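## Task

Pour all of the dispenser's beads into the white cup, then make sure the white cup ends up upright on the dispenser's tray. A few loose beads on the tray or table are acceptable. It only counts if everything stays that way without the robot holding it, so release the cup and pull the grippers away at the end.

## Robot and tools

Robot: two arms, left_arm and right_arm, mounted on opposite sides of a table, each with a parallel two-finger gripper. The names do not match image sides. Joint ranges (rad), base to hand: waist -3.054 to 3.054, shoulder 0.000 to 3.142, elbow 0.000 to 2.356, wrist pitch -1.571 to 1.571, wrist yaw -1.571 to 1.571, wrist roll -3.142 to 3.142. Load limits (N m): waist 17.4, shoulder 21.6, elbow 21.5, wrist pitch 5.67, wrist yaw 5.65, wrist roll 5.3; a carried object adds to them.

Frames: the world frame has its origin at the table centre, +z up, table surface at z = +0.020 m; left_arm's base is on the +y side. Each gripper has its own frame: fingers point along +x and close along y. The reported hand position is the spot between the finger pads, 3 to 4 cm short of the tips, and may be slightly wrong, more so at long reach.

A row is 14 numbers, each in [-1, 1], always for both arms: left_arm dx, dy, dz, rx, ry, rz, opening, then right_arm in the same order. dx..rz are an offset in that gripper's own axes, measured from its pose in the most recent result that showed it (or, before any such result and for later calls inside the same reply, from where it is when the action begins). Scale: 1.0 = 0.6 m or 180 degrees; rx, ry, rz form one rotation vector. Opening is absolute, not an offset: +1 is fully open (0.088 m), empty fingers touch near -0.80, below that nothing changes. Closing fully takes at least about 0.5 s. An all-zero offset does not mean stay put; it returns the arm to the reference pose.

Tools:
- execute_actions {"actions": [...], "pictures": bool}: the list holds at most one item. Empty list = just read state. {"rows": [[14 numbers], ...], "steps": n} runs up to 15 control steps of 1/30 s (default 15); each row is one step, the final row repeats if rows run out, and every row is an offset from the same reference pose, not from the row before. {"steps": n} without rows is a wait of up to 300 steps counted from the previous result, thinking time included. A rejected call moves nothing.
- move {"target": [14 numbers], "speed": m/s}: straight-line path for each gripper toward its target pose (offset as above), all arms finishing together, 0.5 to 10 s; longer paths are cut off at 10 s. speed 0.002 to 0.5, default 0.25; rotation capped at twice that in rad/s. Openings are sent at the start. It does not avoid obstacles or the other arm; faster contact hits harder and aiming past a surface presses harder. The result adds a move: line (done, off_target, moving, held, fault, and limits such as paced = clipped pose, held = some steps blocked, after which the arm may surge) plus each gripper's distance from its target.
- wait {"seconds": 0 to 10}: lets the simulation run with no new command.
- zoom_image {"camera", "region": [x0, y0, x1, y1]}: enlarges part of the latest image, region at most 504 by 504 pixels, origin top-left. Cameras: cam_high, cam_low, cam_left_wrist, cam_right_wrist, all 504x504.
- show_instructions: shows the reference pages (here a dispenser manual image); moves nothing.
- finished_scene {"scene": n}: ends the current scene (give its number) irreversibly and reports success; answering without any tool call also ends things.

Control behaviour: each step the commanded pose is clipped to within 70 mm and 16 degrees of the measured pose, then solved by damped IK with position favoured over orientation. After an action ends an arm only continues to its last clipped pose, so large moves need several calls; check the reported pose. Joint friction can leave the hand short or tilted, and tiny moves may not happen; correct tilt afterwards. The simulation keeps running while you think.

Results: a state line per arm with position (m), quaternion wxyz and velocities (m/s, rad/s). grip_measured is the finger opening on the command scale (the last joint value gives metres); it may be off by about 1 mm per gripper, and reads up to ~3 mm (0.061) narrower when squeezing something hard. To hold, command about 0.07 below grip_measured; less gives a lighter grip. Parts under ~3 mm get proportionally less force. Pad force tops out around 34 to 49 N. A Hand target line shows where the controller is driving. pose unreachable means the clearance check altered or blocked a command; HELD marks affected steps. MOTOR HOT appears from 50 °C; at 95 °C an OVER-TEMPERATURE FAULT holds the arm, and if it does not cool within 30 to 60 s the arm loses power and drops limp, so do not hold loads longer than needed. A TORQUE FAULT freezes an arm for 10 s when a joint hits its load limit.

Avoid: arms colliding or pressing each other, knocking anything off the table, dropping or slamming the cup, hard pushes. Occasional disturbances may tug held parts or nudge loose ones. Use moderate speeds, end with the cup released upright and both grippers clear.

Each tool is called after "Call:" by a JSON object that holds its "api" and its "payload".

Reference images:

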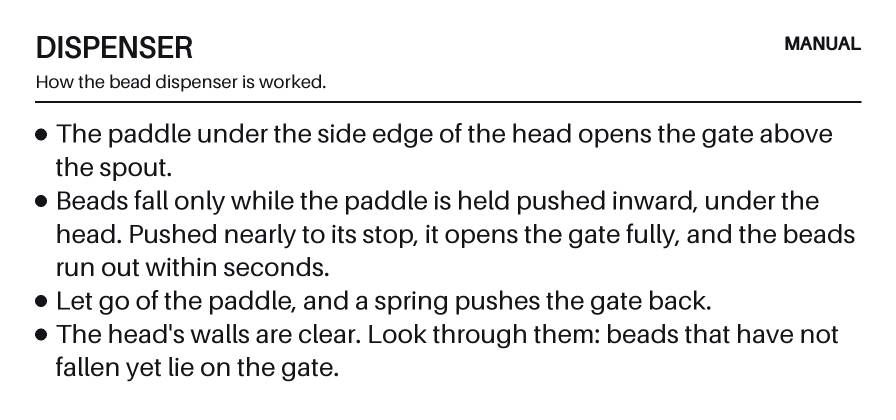

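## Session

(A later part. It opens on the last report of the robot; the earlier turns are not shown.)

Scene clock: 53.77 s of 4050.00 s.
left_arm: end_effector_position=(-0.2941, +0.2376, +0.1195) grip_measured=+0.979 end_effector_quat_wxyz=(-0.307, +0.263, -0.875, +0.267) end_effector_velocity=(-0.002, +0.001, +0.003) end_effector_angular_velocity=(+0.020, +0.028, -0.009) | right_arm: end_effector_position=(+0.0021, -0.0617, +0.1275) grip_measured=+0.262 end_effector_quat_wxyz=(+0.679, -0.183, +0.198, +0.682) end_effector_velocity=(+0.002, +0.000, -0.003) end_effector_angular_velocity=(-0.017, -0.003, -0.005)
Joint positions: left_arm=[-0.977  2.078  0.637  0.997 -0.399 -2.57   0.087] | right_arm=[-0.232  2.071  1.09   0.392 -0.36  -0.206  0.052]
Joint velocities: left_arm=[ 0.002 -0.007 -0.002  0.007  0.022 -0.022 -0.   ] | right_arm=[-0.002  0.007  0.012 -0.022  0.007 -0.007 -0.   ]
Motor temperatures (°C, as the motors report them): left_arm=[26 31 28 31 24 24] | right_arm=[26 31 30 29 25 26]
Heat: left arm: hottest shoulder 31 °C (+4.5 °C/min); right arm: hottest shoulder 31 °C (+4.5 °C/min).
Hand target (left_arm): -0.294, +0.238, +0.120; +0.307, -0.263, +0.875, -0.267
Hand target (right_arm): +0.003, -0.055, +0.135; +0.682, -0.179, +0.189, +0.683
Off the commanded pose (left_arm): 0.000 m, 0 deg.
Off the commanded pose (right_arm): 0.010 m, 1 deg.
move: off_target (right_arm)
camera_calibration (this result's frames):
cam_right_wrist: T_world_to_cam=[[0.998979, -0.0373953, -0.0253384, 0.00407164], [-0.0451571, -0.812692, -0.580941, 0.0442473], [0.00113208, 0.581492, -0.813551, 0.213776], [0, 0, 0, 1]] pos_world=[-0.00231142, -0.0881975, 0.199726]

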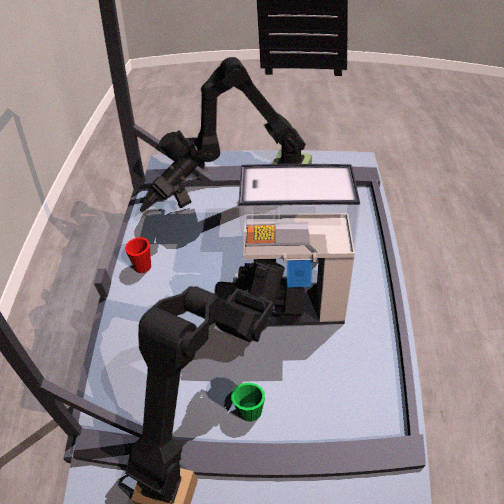

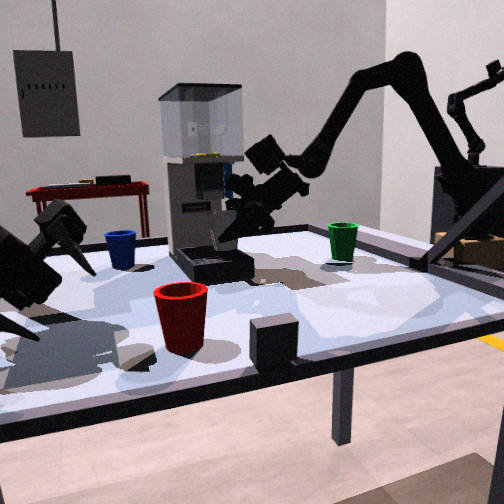

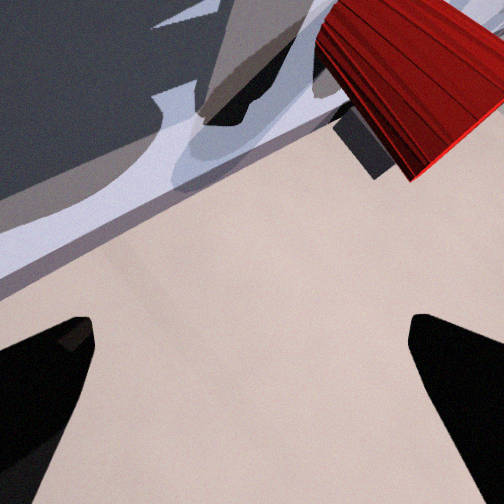

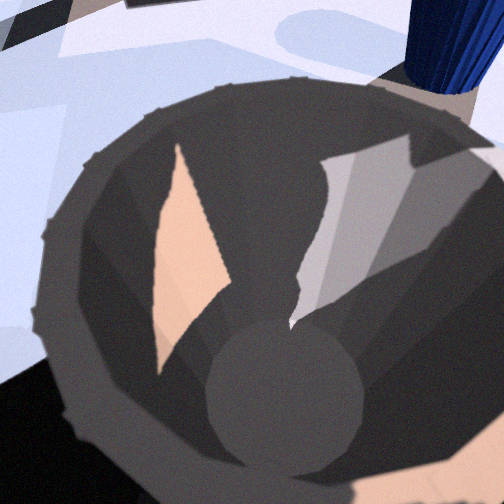

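Call:
{"api": "move", "payload": {"target": [0,0,0,0,0,0,1,0,0,0.012,0.12,0,-0.187,0.15], "speed": 0.15}}

Call:
{"api": "zoom_image", "payload": {"camera": "cam_low", "region": [150, 130, 330, 290]}}

Call:
{"api": "zoom_image", "payload": {"camera": "cam_high", "region": [200, 210, 370, 360]}}

Scene clock: 63.43 s of 4050.00 s.
left_arm: end_effector_position=(-0.2941, +0.2376, +0.1195) grip_measured=+0.979 end_effector_quat_wxyz=(-0.307, +0.263, -0.875, +0.267) end_effector_velocity=(+0.005, -0.000, -0.005) end_effector_angular_velocity=(+0.004, -0.024, +0.020) | right_arm: end_effector_position=(-0.0001, -0.0658, +0.1244) grip_measured=+0.263 end_effector_quat_wxyz=(+0.864, -0.116, +0.269, +0.410) end_effector_velocity=(+0.000, +0.003, +0.003) end_effector_angular_velocity=(+0.007, -0.011, +0.001)
Joint positions: left_arm=[-0.977  2.078  0.637  0.997 -0.399 -2.57   0.087] | right_arm=[-0.01   2.066  1.117  0.296  0.397  0.312  0.052]
Joint velocities: left_arm=[-0.002 -0.002 -0.007 -0.022 -0.022 -0.007  0.   ] | right_arm=[ 0.002  0.002  0.007  0.007  0.007 -0.007 -0.   ]
Motor temperatures (°C, as the motors report them): left_arm=[26 31 28 32 24 24] | right_arm=[26 33 31 30 25 26]
Heat: left arm: hottest wrist pitch 32 °C (+5.0 °C/min); right arm: hottest shoulder 33 °C (+6.1 °C/min).
Hand target (left_arm): -0.294, +0.238, +0.120; +0.307, -0.263, +0.875, -0.267
Hand target (right_arm): +0.002, -0.058, +0.134; +0.868, -0.103, +0.261, +0.410
Off the commanded pose (left_arm): 0.000 m, 0 deg.
Off the commanded pose (right_arm): 0.012 m, 2 deg.
After step 90, 3.90 s passed at rest.
move: off_target (right_arm)
camera_calibration (this result's frames):
cam_right_wrist: T_world_to_cam=[[0.746797, -0.664698, -0.0216993, -0.0357722], [-0.567844, -0.620316, -0.541074, 0.0466036], [0.34619, 0.416394, -0.840695, 0.206207], [0, 0, 0, 1]] pos_world=[-0.0182088, -0.0807322, 0.197797]

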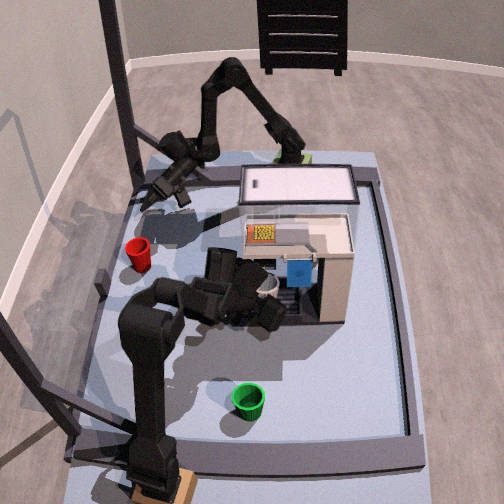

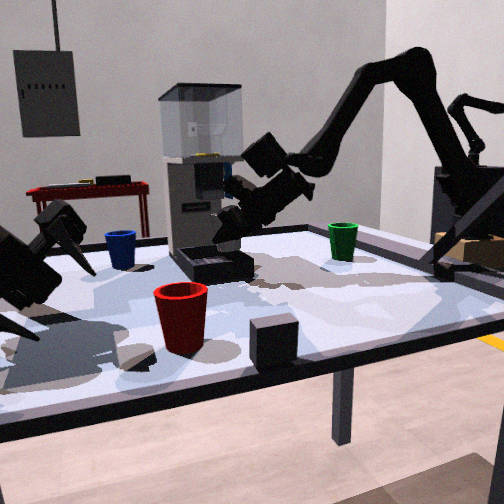

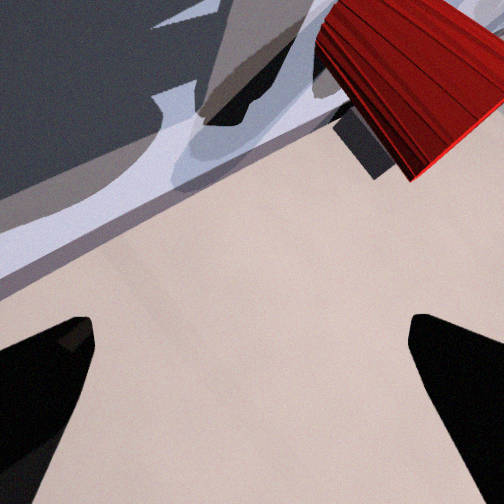

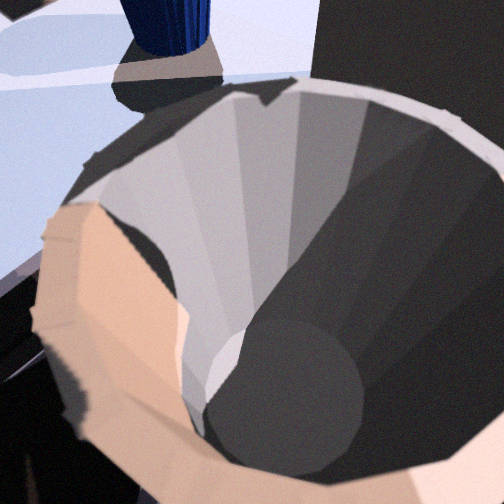

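Region (150, 130, 330, 290) of cam_low's 504x504 image, scaled by 2.800, with more detail than that image has.

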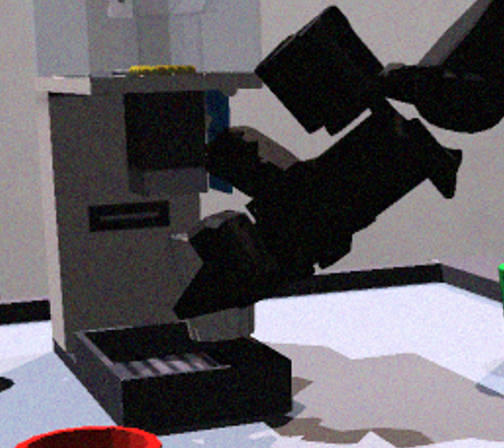

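Region (200, 210, 370, 360) of cam_high's 504x504 image, scaled by 2.965, with more detail than that image has; it fills the top 445 rows of this view, and the rest is white.

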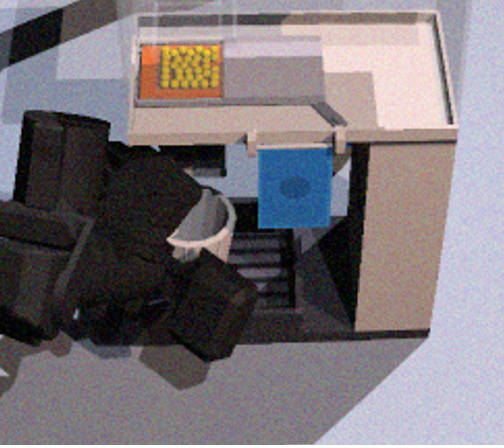

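Call:
{"api": "move", "payload": {"target": [0,0,0,0,0,0,1,0.016,0.021,0.022,0,-0.03,0,0.15], "speed": 0.05}}

Call:
{"api": "zoom_image", "payload": {"camera": "cam_low", "region": [150, 130, 330, 290]}}

Scene clock: 67.80 s of 4050.00 s.
left_arm: end_effector_position=(-0.2941, +0.2376, +0.1195) grip_measured=+0.979 end_effector_quat_wxyz=(-0.307, +0.263, -0.875, +0.267) end_effector_velocity=(-0.001, -0.000, +0.005) end_effector_angular_velocity=(+0.005, +0.034, +0.013) | right_arm: end_effector_position=(+0.0020, -0.0542, +0.1236) grip_measured=+0.263 end_effector_quat_wxyz=(+0.875, -0.101, +0.239, +0.409) end_effector_velocity=(+0.002, -0.000, -0.001) end_effector_angular_velocity=(-0.012, -0.027, -0.005)
Joint positions: left_arm=[-0.977  2.078  0.637  0.997 -0.399 -2.57   0.087] | right_arm=[0.    2.116 1.128 0.402 0.436 0.294 0.052]
Joint velocities: left_arm=[-0.002 -0.002 -0.002  0.022 -0.007 -0.022 -0.   ] | right_arm=[ 0.002  0.007  0.002  0.007  0.022 -0.022 -0.   ]
Motor temperatures (°C, as the motors report them): left_arm=[26 31 29 32 24 24] | right_arm=[26 33 31 30 25 26]
Heat: left arm: hottest wrist pitch 32 °C (+5.0 °C/min); right arm: hottest shoulder 33 °C (+5.0 °C/min).
Hand target (left_arm): -0.294, +0.238, +0.120; +0.307, -0.263, +0.875, -0.267
Hand target (right_arm): -0.000, -0.046, +0.130; +0.875, -0.097, +0.229, +0.415
Off the commanded pose (left_arm): 0.000 m, 0 deg.
Off the commanded pose (right_arm): 0.011 m, 1 deg.
After step 90, 0.17 s passed at rest.
move: off_target (right_arm)
camera_calibration (this result's frames):
cam_right_wrist: T_world_to_cam=[[0.740282, -0.671925, -0.0223546, -0.0299203], [-0.547916, -0.583721, -0.599214, 0.0637446], [0.389578, 0.455836, -0.800277, 0.196957], [0, 0, 0, 1]] pos_world=[-0.0196541, -0.0726753, 0.195148]

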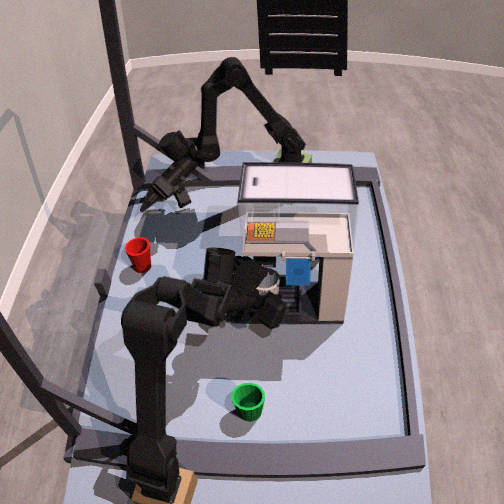

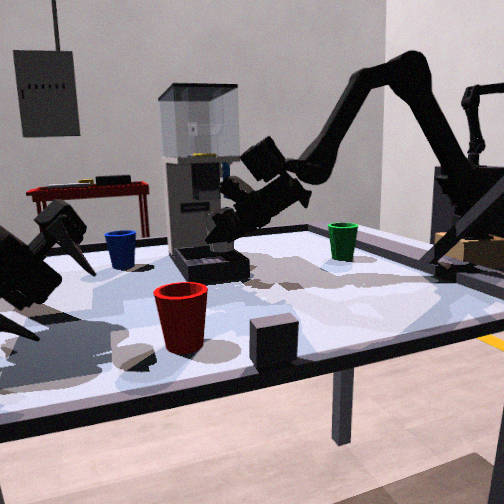

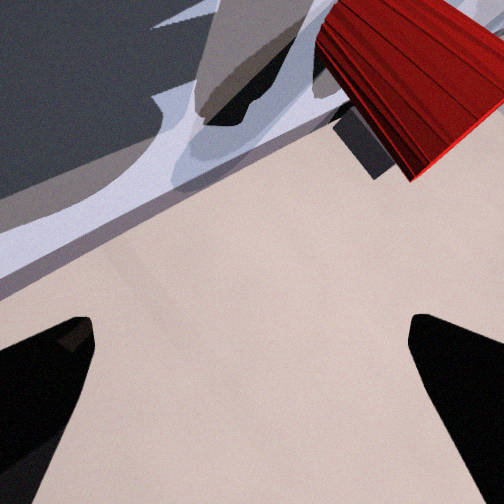

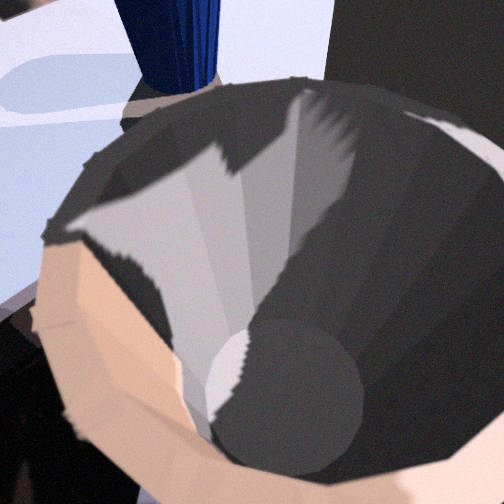

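Region (150, 130, 330, 290) of cam_low's 504x504 image, scaled by 2.800, with more detail than that image has.

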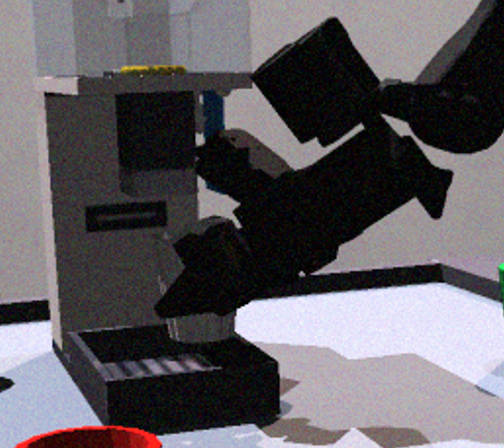

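Call:
{"api": "move", "payload": {"target": [0,0,0,0,0,0,1,0.02,-0.005,-0.05,0,0,0,0.15], "speed": 0.04}}

Call:
{"api": "zoom_image", "payload": {"camera": "cam_low", "region": [150, 130, 330, 290]}}

Call:
{"api": "zoom_image", "payload": {"camera": "cam_high", "region": [200, 210, 370, 360]}}

Scene clock: 71.80 s of 4050.00 s.
left_arm: end_effector_position=(-0.2941, +0.2376, +0.1195) grip_measured=+0.979 end_effector_quat_wxyz=(-0.307, +0.263, -0.875, +0.267) end_effector_velocity=(+0.000, +0.002, +0.000) end_effector_angular_velocity=(+0.007, +0.008, -0.006) | right_arm: end_effector_position=(+0.0018, -0.0558, +0.0994) grip_measured=+0.263 end_effector_quat_wxyz=(+0.876, -0.095, +0.234, +0.411) end_effector_velocity=(+0.002, -0.002, -0.004) end_effector_angular_velocity=(-0.009, -0.011, +0.010)
Joint positions: left_arm=[-0.977  2.078  0.637  0.997 -0.399 -2.57   0.087] | right_arm=[0.    2.181 1.094 0.519 0.437 0.293 0.052]
Joint velocities: left_arm=[-0.002 -0.002 -0.007  0.007  0.007 -0.007 -0.   ] | right_arm=[-0.007  0.007 -0.012  0.022 -0.007 -0.022 -0.   ]
Motor temperatures (°C, as the motors report them): left_arm=[26 32 29 32 24 24] | right_arm=[26 33 31 31 25 26]
Heat: left arm: hottest shoulder 32 °C (+5.0 °C/min); right arm: hottest shoulder 33 °C (+5.0 °C/min).
Hand target (left_arm): -0.294, +0.238, +0.120; +0.307, -0.263, +0.875, -0.267
Hand target (right_arm): +0.001, -0.059, +0.092; +0.875, -0.101, +0.239, +0.409
Off the commanded pose (left_arm): 0.000 m, 0 deg.
Off the commanded pose (right_arm): 0.009 m, 1 deg.
move: off_target (right_arm)
camera_calibration (this result's frames):
cam_right_wrist: T_world_to_cam=[[0.740209, -0.671698, -0.0301994, -0.0306495], [-0.545686, -0.573889, -0.610637, 0.0498493], [0.392833, 0.468478, -0.791335, 0.178271], [0, 0, 0, 1]] pos_world=[-0.0201418, -0.0754956, 0.170587]

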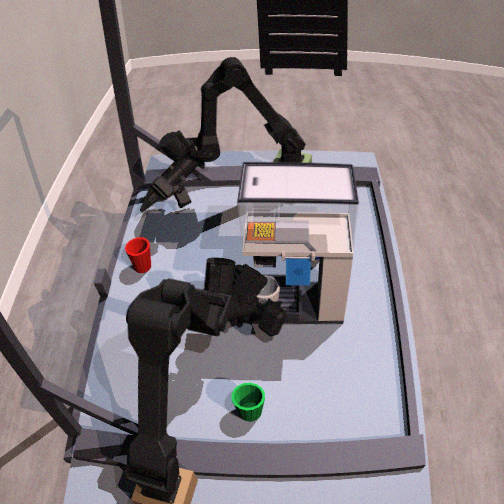

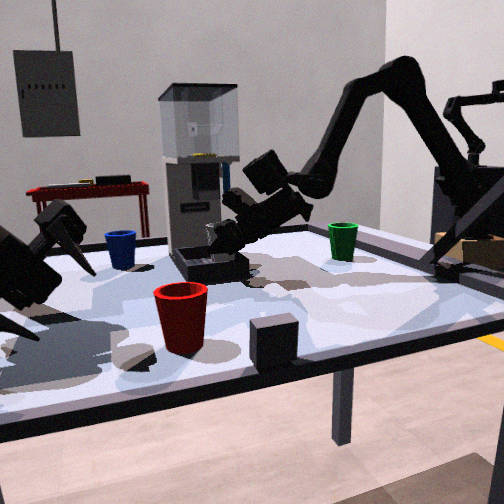

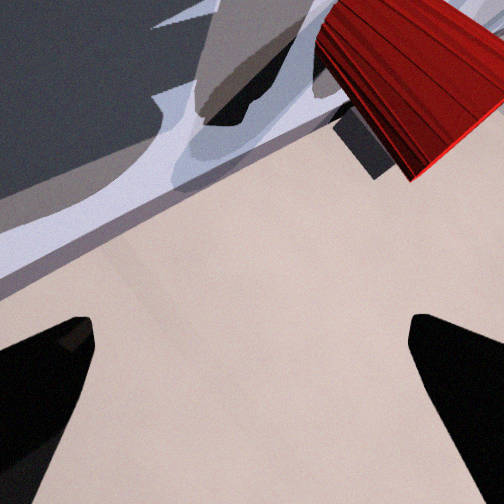

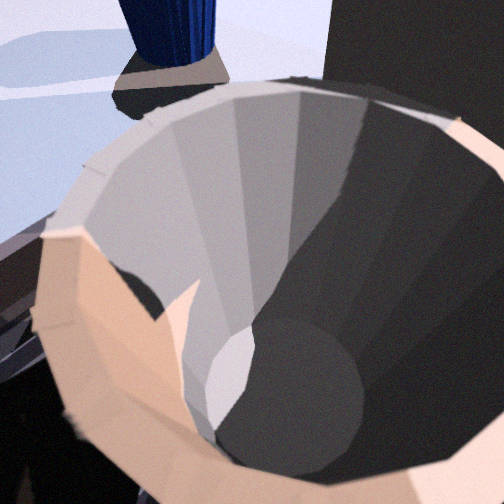

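Region (150, 130, 330, 290) of cam_low's 504x504 image, scaled by 2.800, with more detail than that image has.

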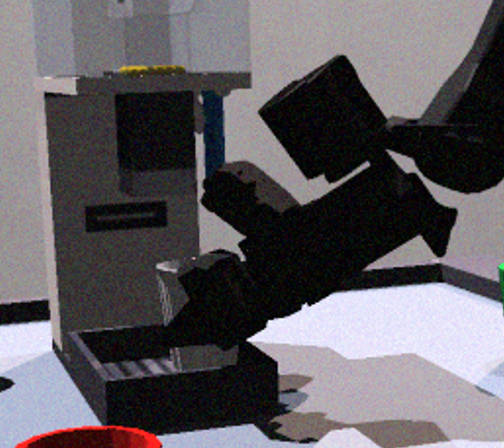

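Region (200, 210, 370, 360) of cam_high's 504x504 image, scaled by 2.965, with more detail than that image has; it fills the top 445 rows of this view, and the rest is white.

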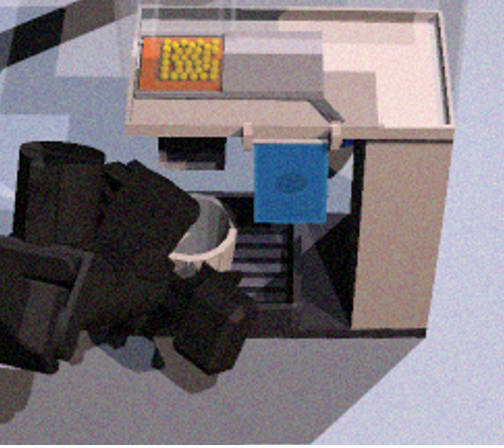

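Call:
{"api": "move", "payload": {"target": [0,0,0,0,0,0,1,0.015,0,-0.028,0,-0.01,0,0.15], "speed": 0.03}}

Call:
{"api": "zoom_image", "payload": {"camera": "cam_low", "region": [150, 130, 330, 290]}}

Scene clock: 75.63 s of 4050.00 s.
left_arm: end_effector_position=(-0.2941, +0.2376, +0.1195) grip_measured=+0.979 end_effector_quat_wxyz=(-0.307, +0.263, -0.875, +0.267) end_effector_velocity=(+0.003, -0.001, -0.001) end_effector_angular_velocity=(-0.003, -0.001, +0.020) | right_arm: end_effector_position=(+0.0030, -0.0518, +0.0922) grip_measured=+0.263 end_effector_quat_wxyz=(+0.882, -0.077, +0.214, +0.414) end_effector_velocity=(+0.000, -0.000, -0.002) end_effector_angular_velocity=(+0.004, -0.003, +0.007)
Joint positions: left_arm=[-0.977  2.078  0.637  0.997 -0.399 -2.57   0.087] | right_arm=[0.003 2.231 1.083 0.636 0.449 0.284 0.052]
Joint velocities: left_arm=[-0.002  0.002 -0.007  0.007 -0.022 -0.007 -0.   ] | right_arm=[-0.002  0.007 -0.007  0.022 -0.007 -0.007  0.   ]
Motor temperatures (°C, as the motors report them): left_arm=[26 32 29 32 24 24] | right_arm=[26 33 31 31 25 26]
Heat: left arm: hottest shoulder 32 °C (+4.0 °C/min); right arm: hottest shoulder 33 °C (+5.0 °C/min).
Hand target (left_arm): -0.294, +0.238, +0.120; +0.307, -0.263, +0.875, -0.267
Hand target (right_arm): +0.001, -0.056, +0.081; +0.880, -0.089, +0.220, +0.412
Off the commanded pose (left_arm): 0.000 m, 0 deg.
Off the commanded pose (right_arm): 0.013 m, 1 deg.
move: off_target (right_arm)
camera_calibration (this result's frames):
cam_right_wrist: T_world_to_cam=[[0.738527, -0.672557, -0.047382, -0.0275018], [-0.533821, -0.540361, -0.650419, 0.0537754], [0.41184, 0.505645, -0.758097, 0.169078], [0, 0, 0, 1]] pos_world=[-0.0206156, -0.0749317, 0.161851]

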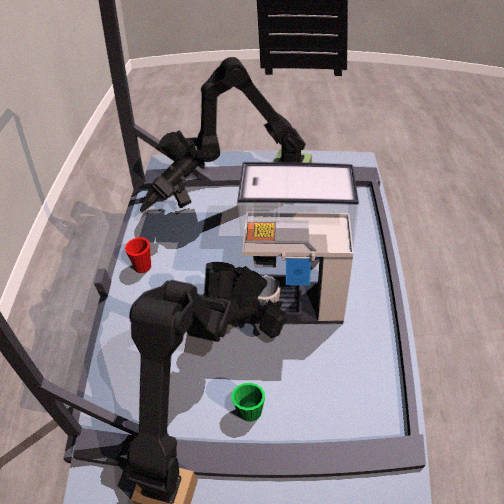

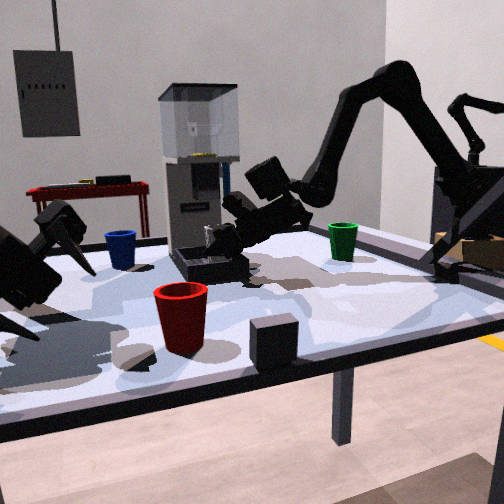

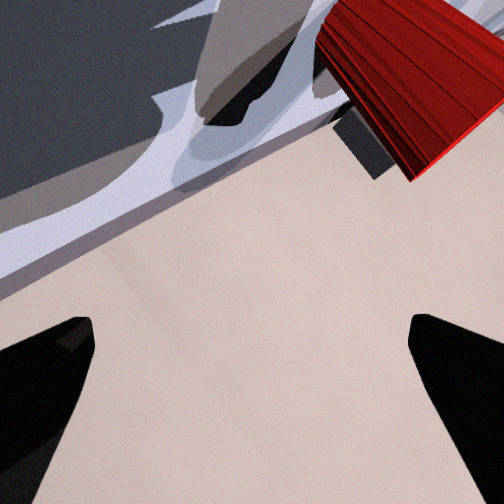

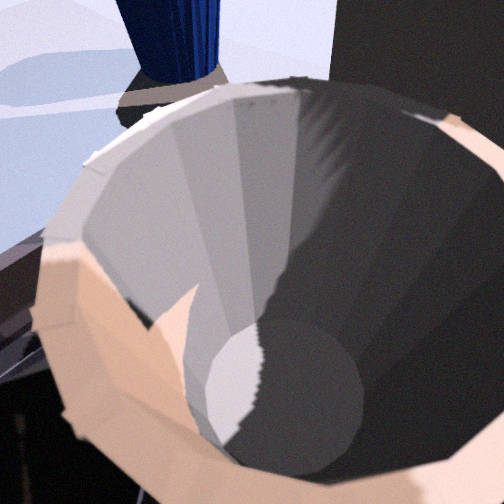

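Region (150, 130, 330, 290) of cam_low's 504x504 image, scaled by 2.800, with more detail than that image has.

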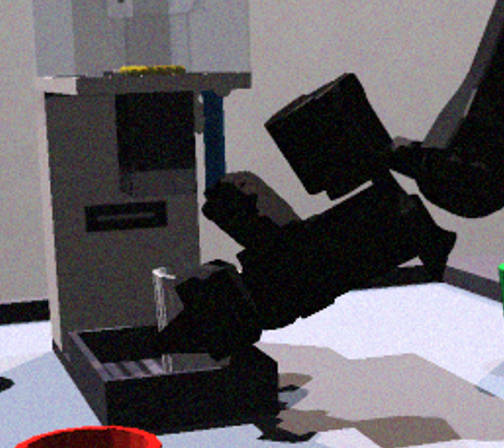

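Call:
{"api": "move", "payload": {"target": [0,0,0,0,0,0,1,0,0,0.008,0,0,0,0.75], "speed": 0.03}}

Call:
{"api": "move", "payload": {"target": [0,0,0,0,0,0,1,0,0,0,0,-0.11,0,0.75], "speed": 0.1}}

Call:
{"api": "zoom_image", "payload": {"camera": "cam_low", "region": [150, 130, 330, 290]}}

Call:
{"api": "zoom_image", "payload": {"camera": "cam_high", "region": [200, 210, 370, 360]}}

Scene clock: 78.83 s of 4050.00 s.
left_arm: end_effector_position=(-0.2941, +0.2376, +0.1195) grip_measured=+0.979 end_effector_quat_wxyz=(-0.307, +0.263, -0.875, +0.267) end_effector_velocity=(+0.001, +0.000, -0.001) end_effector_angular_velocity=(+0.004, -0.003, +0.007) | right_arm: end_effector_position=(+0.0021, -0.0509, +0.0929) grip_measured=+0.744 end_effector_quat_wxyz=(+0.881, -0.079, +0.215, +0.414) end_effector_velocity=(+0.002, -0.002, -0.001) end_effector_angular_velocity=(-0.012, -0.007, -0.006)
Joint positions: left_arm=[-0.977  2.078  0.637  0.997 -0.399 -2.57   0.087] | right_arm=[0.005 2.229 1.088 0.626 0.45  0.284 0.075]
Joint velocities: left_arm=[-0.002 -0.002 -0.002 -0.007 -0.007 -0.007 -0.   ] | right_arm=[-0.002 -0.002 -0.002 -0.007  0.007 -0.007  0.001]
Motor temperatures (°C, as the motors report them): left_arm=[26 32 29 32 24 24] | right_arm=[26 33 31 31 25 26]
Heat: left arm: hottest shoulder 32 °C (+4.0 °C/min); right arm: hottest shoulder 33 °C (+4.0 °C/min).
Hand target (left_arm): -0.294, +0.238, +0.120; +0.307, -0.263, +0.875, -0.267
Hand target (right_arm): +0.005, -0.050, +0.096; +0.882, -0.077, +0.214, +0.413
Off the commanded pose (left_arm): 0.000 m, 0 deg.
Off the commanded pose (right_arm): 0.004 m, 0 deg.
move: done
camera_calibration (this result's frames):
cam_right_wrist: T_world_to_cam=[[0.739733, -0.6714, -0.0449002, -0.0263468], [-0.532831, -0.543695, -0.64845, 0.0538543], [0.410957, 0.503604, -0.759932, 0.16958], [0, 0, 0, 1]] pos_world=[-0.0215053, -0.0738101, 0.162608]

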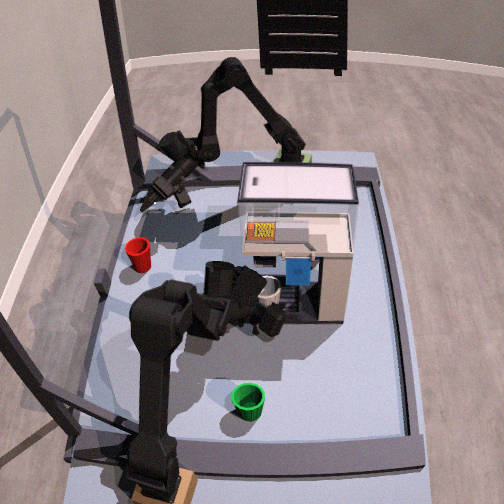

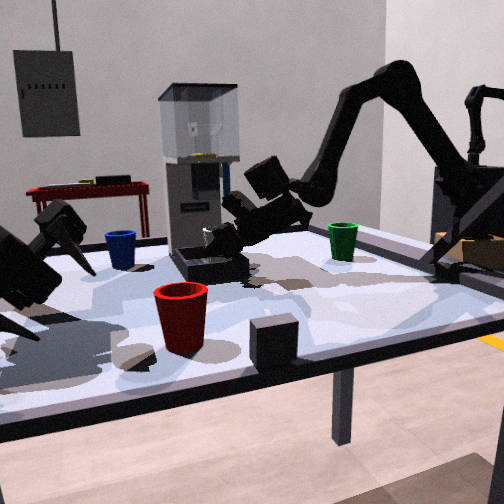

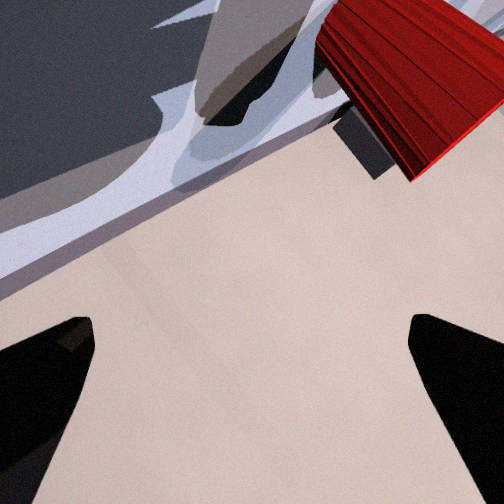

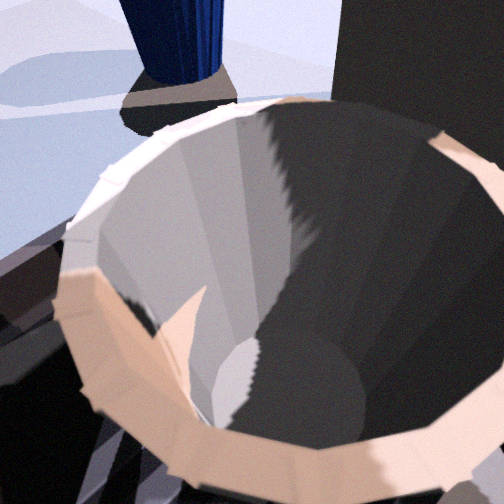

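Scene clock: 80.97 s of 4050.00 s.
left_arm: end_effector_position=(-0.2941, +0.2376, +0.1195) grip_measured=+0.979 end_effector_quat_wxyz=(-0.307, +0.263, -0.875, +0.267) end_effector_velocity=(+0.002, +0.003, -0.003) end_effector_angular_velocity=(+0.002, -0.015, -0.012) | right_arm: end_effector_position=(+0.0031, -0.0495, +0.0983) grip_measured=+0.747 end_effector_quat_wxyz=(+0.904, +0.001, +0.060, +0.423) end_effector_velocity=(-0.001, -0.002, -0.001) end_effector_angular_velocity=(-0.007, -0.019, -0.002)
Joint positions: left_arm=[-0.977  2.078  0.637  0.997 -0.399 -2.57   0.087] | right_arm=[0.026 2.429 1.024 1.28  0.535 0.116 0.076]
Joint velocities: left_arm=[-0.002 -0.002 -0.007 -0.007  0.007  0.007 -0.   ] | right_arm=[ 0.002  0.007 -0.007  0.022  0.007 -0.022 -0.   ]
Motor temperatures (°C, as the motors report them): left_arm=[26 32 29 32 24 24] | right_arm=[26 34 31 31 25 26]
Heat: left arm: hottest shoulder 32 °C (+4.0 °C/min); right arm: hottest shoulder 34 °C (+5.0 °C/min).
Hand target (left_arm): -0.294, +0.238, +0.120; +0.307, -0.263, +0.875, -0.267
Hand target (right_arm): +0.002, -0.052, +0.093; +0.905, -0.006, +0.061, +0.421
Off the commanded pose (left_arm): 0.000 m, 0 deg.
Off the commanded pose (right_arm): 0.006 m, 1 deg.
move: done
camera_calibration (this result's frames):
cam_right_wrist: T_world_to_cam=[[0.742797, -0.665831, -0.0701547, -0.0230914], [-0.372857, -0.324358, -0.86935, 0.0907164], [0.556086, 0.671908, -0.489191, 0.153785], [0, 0, 0, 1]] pos_world=[-0.0345412, -0.0892799, 0.152475]

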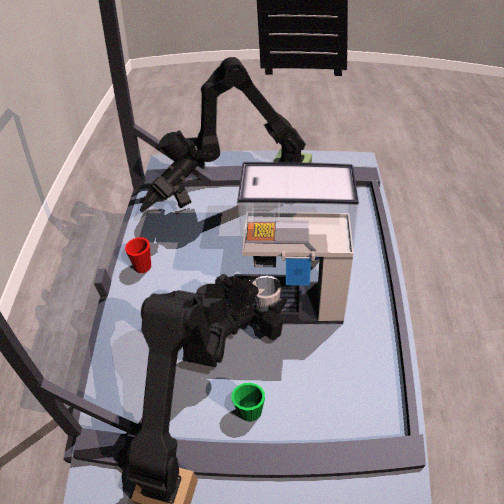

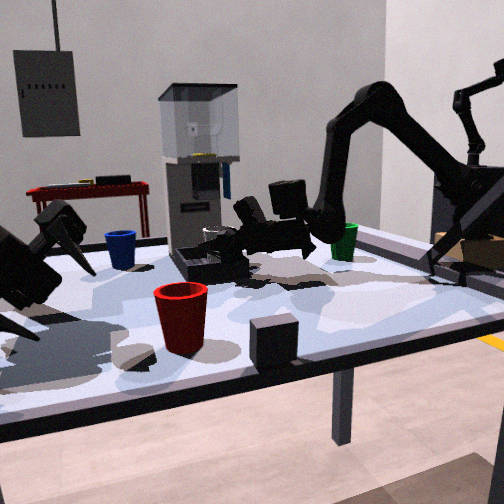

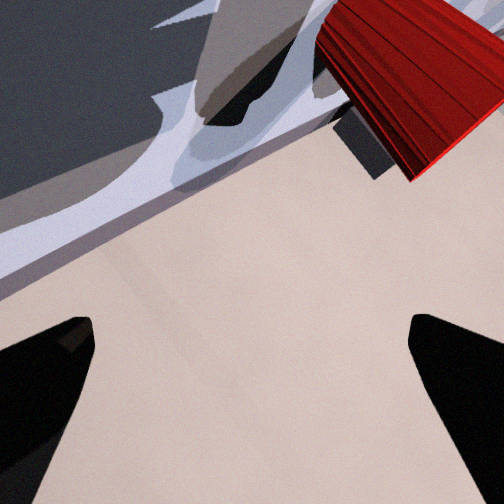

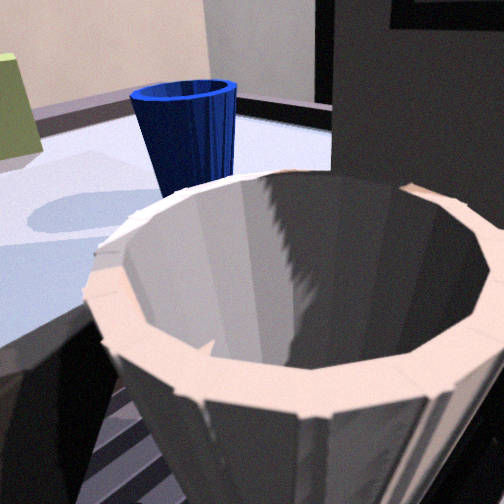

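Region (150, 130, 330, 290) of cam_low's 504x504 image, scaled by 2.800, with more detail than that image has.

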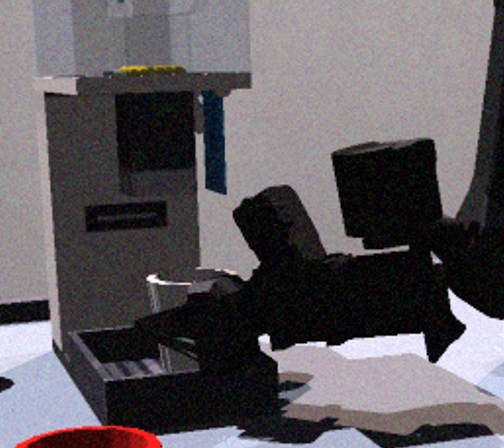

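Region (200, 210, 370, 360) of cam_high's 504x504 image, scaled by 2.965, with more detail than that image has; it fills the top 445 rows of this view, and the rest is white.

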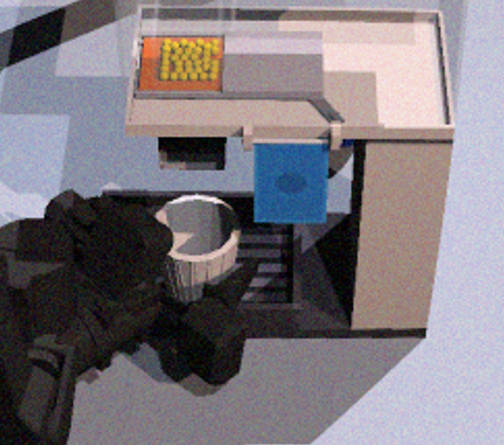

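Call:
{"api": "move", "payload": {"target": [0,0,0,0,0,0,1,0.005,-0.008,-0.008,0,0,0,0.75], "speed": 0.03}}

Call:
{"api": "move", "payload": {"target": [0,0,0,0,0,0,1,0,0,0,0,0,0,0.25]}}

Scene clock: 84.60 s of 4050.00 s.
left_arm: end_effector_position=(-0.2941, +0.2376, +0.1195) grip_measured=+0.979 end_effector_quat_wxyz=(-0.307, +0.263, -0.875, +0.267) end_effector_velocity=(-0.001, -0.000, +0.000) end_effector_angular_velocity=(+0.009, +0.003, -0.001) | right_arm: end_effector_position=(+0.0065, -0.0504, +0.0975) grip_measured=+0.747 end_effector_quat_wxyz=(+0.905, +0.003, +0.058, +0.422) end_effector_velocity=(+0.001, +0.000, -0.001) end_effector_angular_velocity=(-0.002, -0.003, +0.015)
Joint positions: left_arm=[-0.977  2.078  0.637  0.997 -0.399 -2.57   0.087] | right_arm=[0.017 2.436 1.024 1.294 0.528 0.115 0.076]
Joint velocities: left_arm=[ 0.002 -0.002  0.002 -0.007  0.007 -0.007 -0.   ] | right_arm=[-0.007  0.002 -0.002  0.007 -0.022 -0.007 -0.   ]
Motor temperatures (°C, as the motors report them): left_arm=[26 32 29 32 24 24] | right_arm=[26 34 31 31 25 26]
Heat: left arm: hottest shoulder 32 °C (+3.0 °C/min); right arm: hottest shoulder 34 °C (+5.0 °C/min).
Hand target (left_arm): -0.294, +0.238, +0.120; +0.307, -0.263, +0.875, -0.267
Hand target (right_arm): +0.008, -0.051, +0.093; +0.904, +0.001, +0.060, +0.423
Off the commanded pose (left_arm): 0.000 m, 0 deg.
Off the commanded pose (right_arm): 0.005 m, 0 deg.
move: done
camera_calibration (this result's frames):
cam_right_wrist: T_world_to_cam=[[0.741908, -0.666443, -0.0736673, -0.0260429], [-0.372315, -0.318096, -0.871892, 0.0915553], [0.557633, 0.674291, -0.484125, 0.151708], [0, 0, 0, 1]] pos_world=[-0.0311886, -0.0905281, 0.151353]

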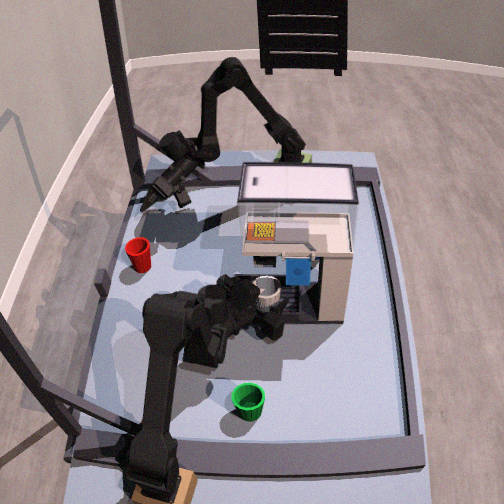

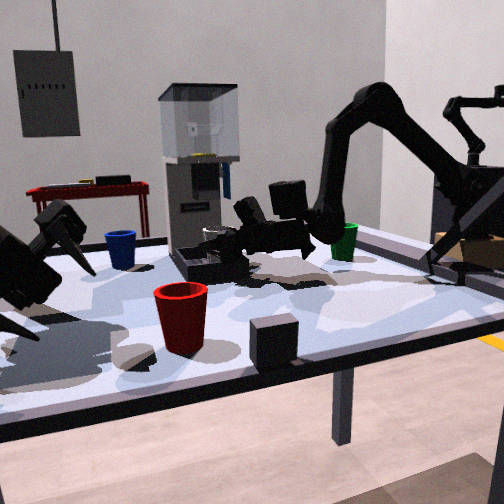

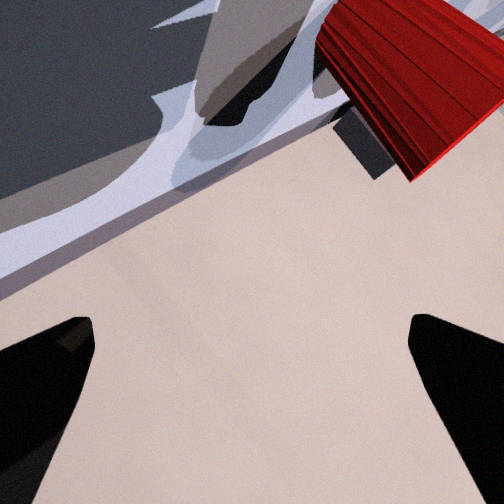

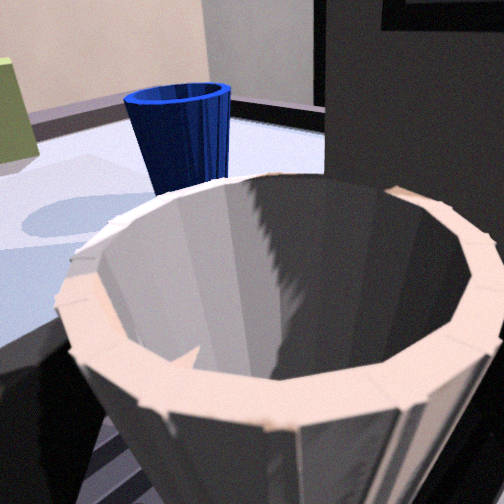

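Scene clock: 85.10 s of 4050.00 s.
left_arm: end_effector_position=(-0.2941, +0.2376, +0.1195) grip_measured=+0.979 end_effector_quat_wxyz=(-0.307, +0.263, -0.875, +0.267) end_effector_velocity=(+0.003, -0.001, -0.002) end_effector_angular_velocity=(-0.000, -0.010, +0.020) | right_arm: end_effector_position=(+0.0065, -0.0504, +0.0975) grip_measured=+0.323 end_effector_quat_wxyz=(+0.905, +0.004, +0.058, +0.422) end_effector_velocity=(+0.001, -0.001, -0.003) end_effector_angular_velocity=(-0.016, -0.001, +0.015)
Joint positions: left_arm=[-0.977  2.078  0.637  0.997 -0.399 -2.57   0.087] | right_arm=[0.017 2.436 1.024 1.294 0.528 0.115 0.055]
Joint velocities: left_arm=[-0.002  0.002 -0.002 -0.007 -0.022 -0.007  0.   ] | right_arm=[-0.007 -0.002 -0.007 -0.007 -0.022 -0.007 -0.   ]
Motor temperatures (°C, as the motors report them): left_arm=[26 32 29 33 24 24] | right_arm=[26 34 30 31 25 26]
Heat: left arm: hottest wrist pitch 33 °C (+4.1 °C/min); right arm: hottest shoulder 34 °C (+5.1 °C/min).
Hand target (left_arm): -0.294, +0.238, +0.120; +0.307, -0.263, +0.875, -0.267
Hand target (right_arm): +0.007, -0.050, +0.098; +0.905, +0.004, +0.058, +0.422
Off the commanded pose (left_arm): 0.000 m, 0 deg.
Off the commanded pose (right_arm): 0.000 m, 0 deg.
move: done
camera_calibration (this result's frames):
cam_right_wrist: T_world_to_cam=[[0.741912, -0.666415, -0.0738718, -0.0260114], [-0.37226, -0.317768, -0.872035, 0.091654], [0.557663, 0.674473, -0.483836, 0.151718], [0, 0, 0, 1]] pos_world=[-0.0311905, -0.0905396, 0.151411]

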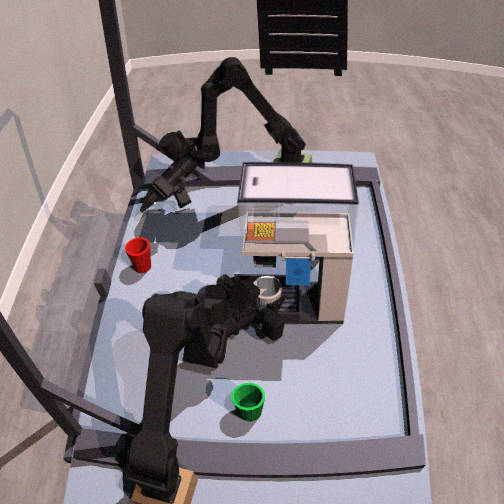

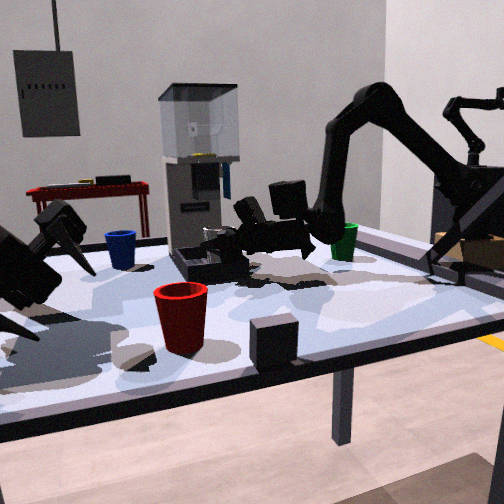

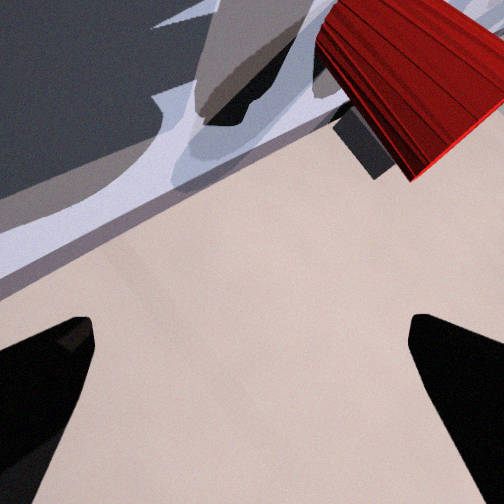

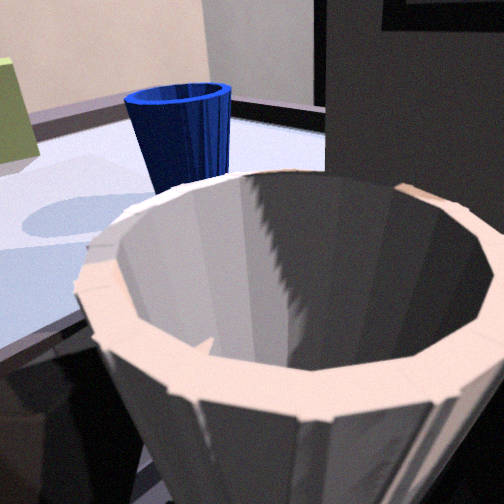

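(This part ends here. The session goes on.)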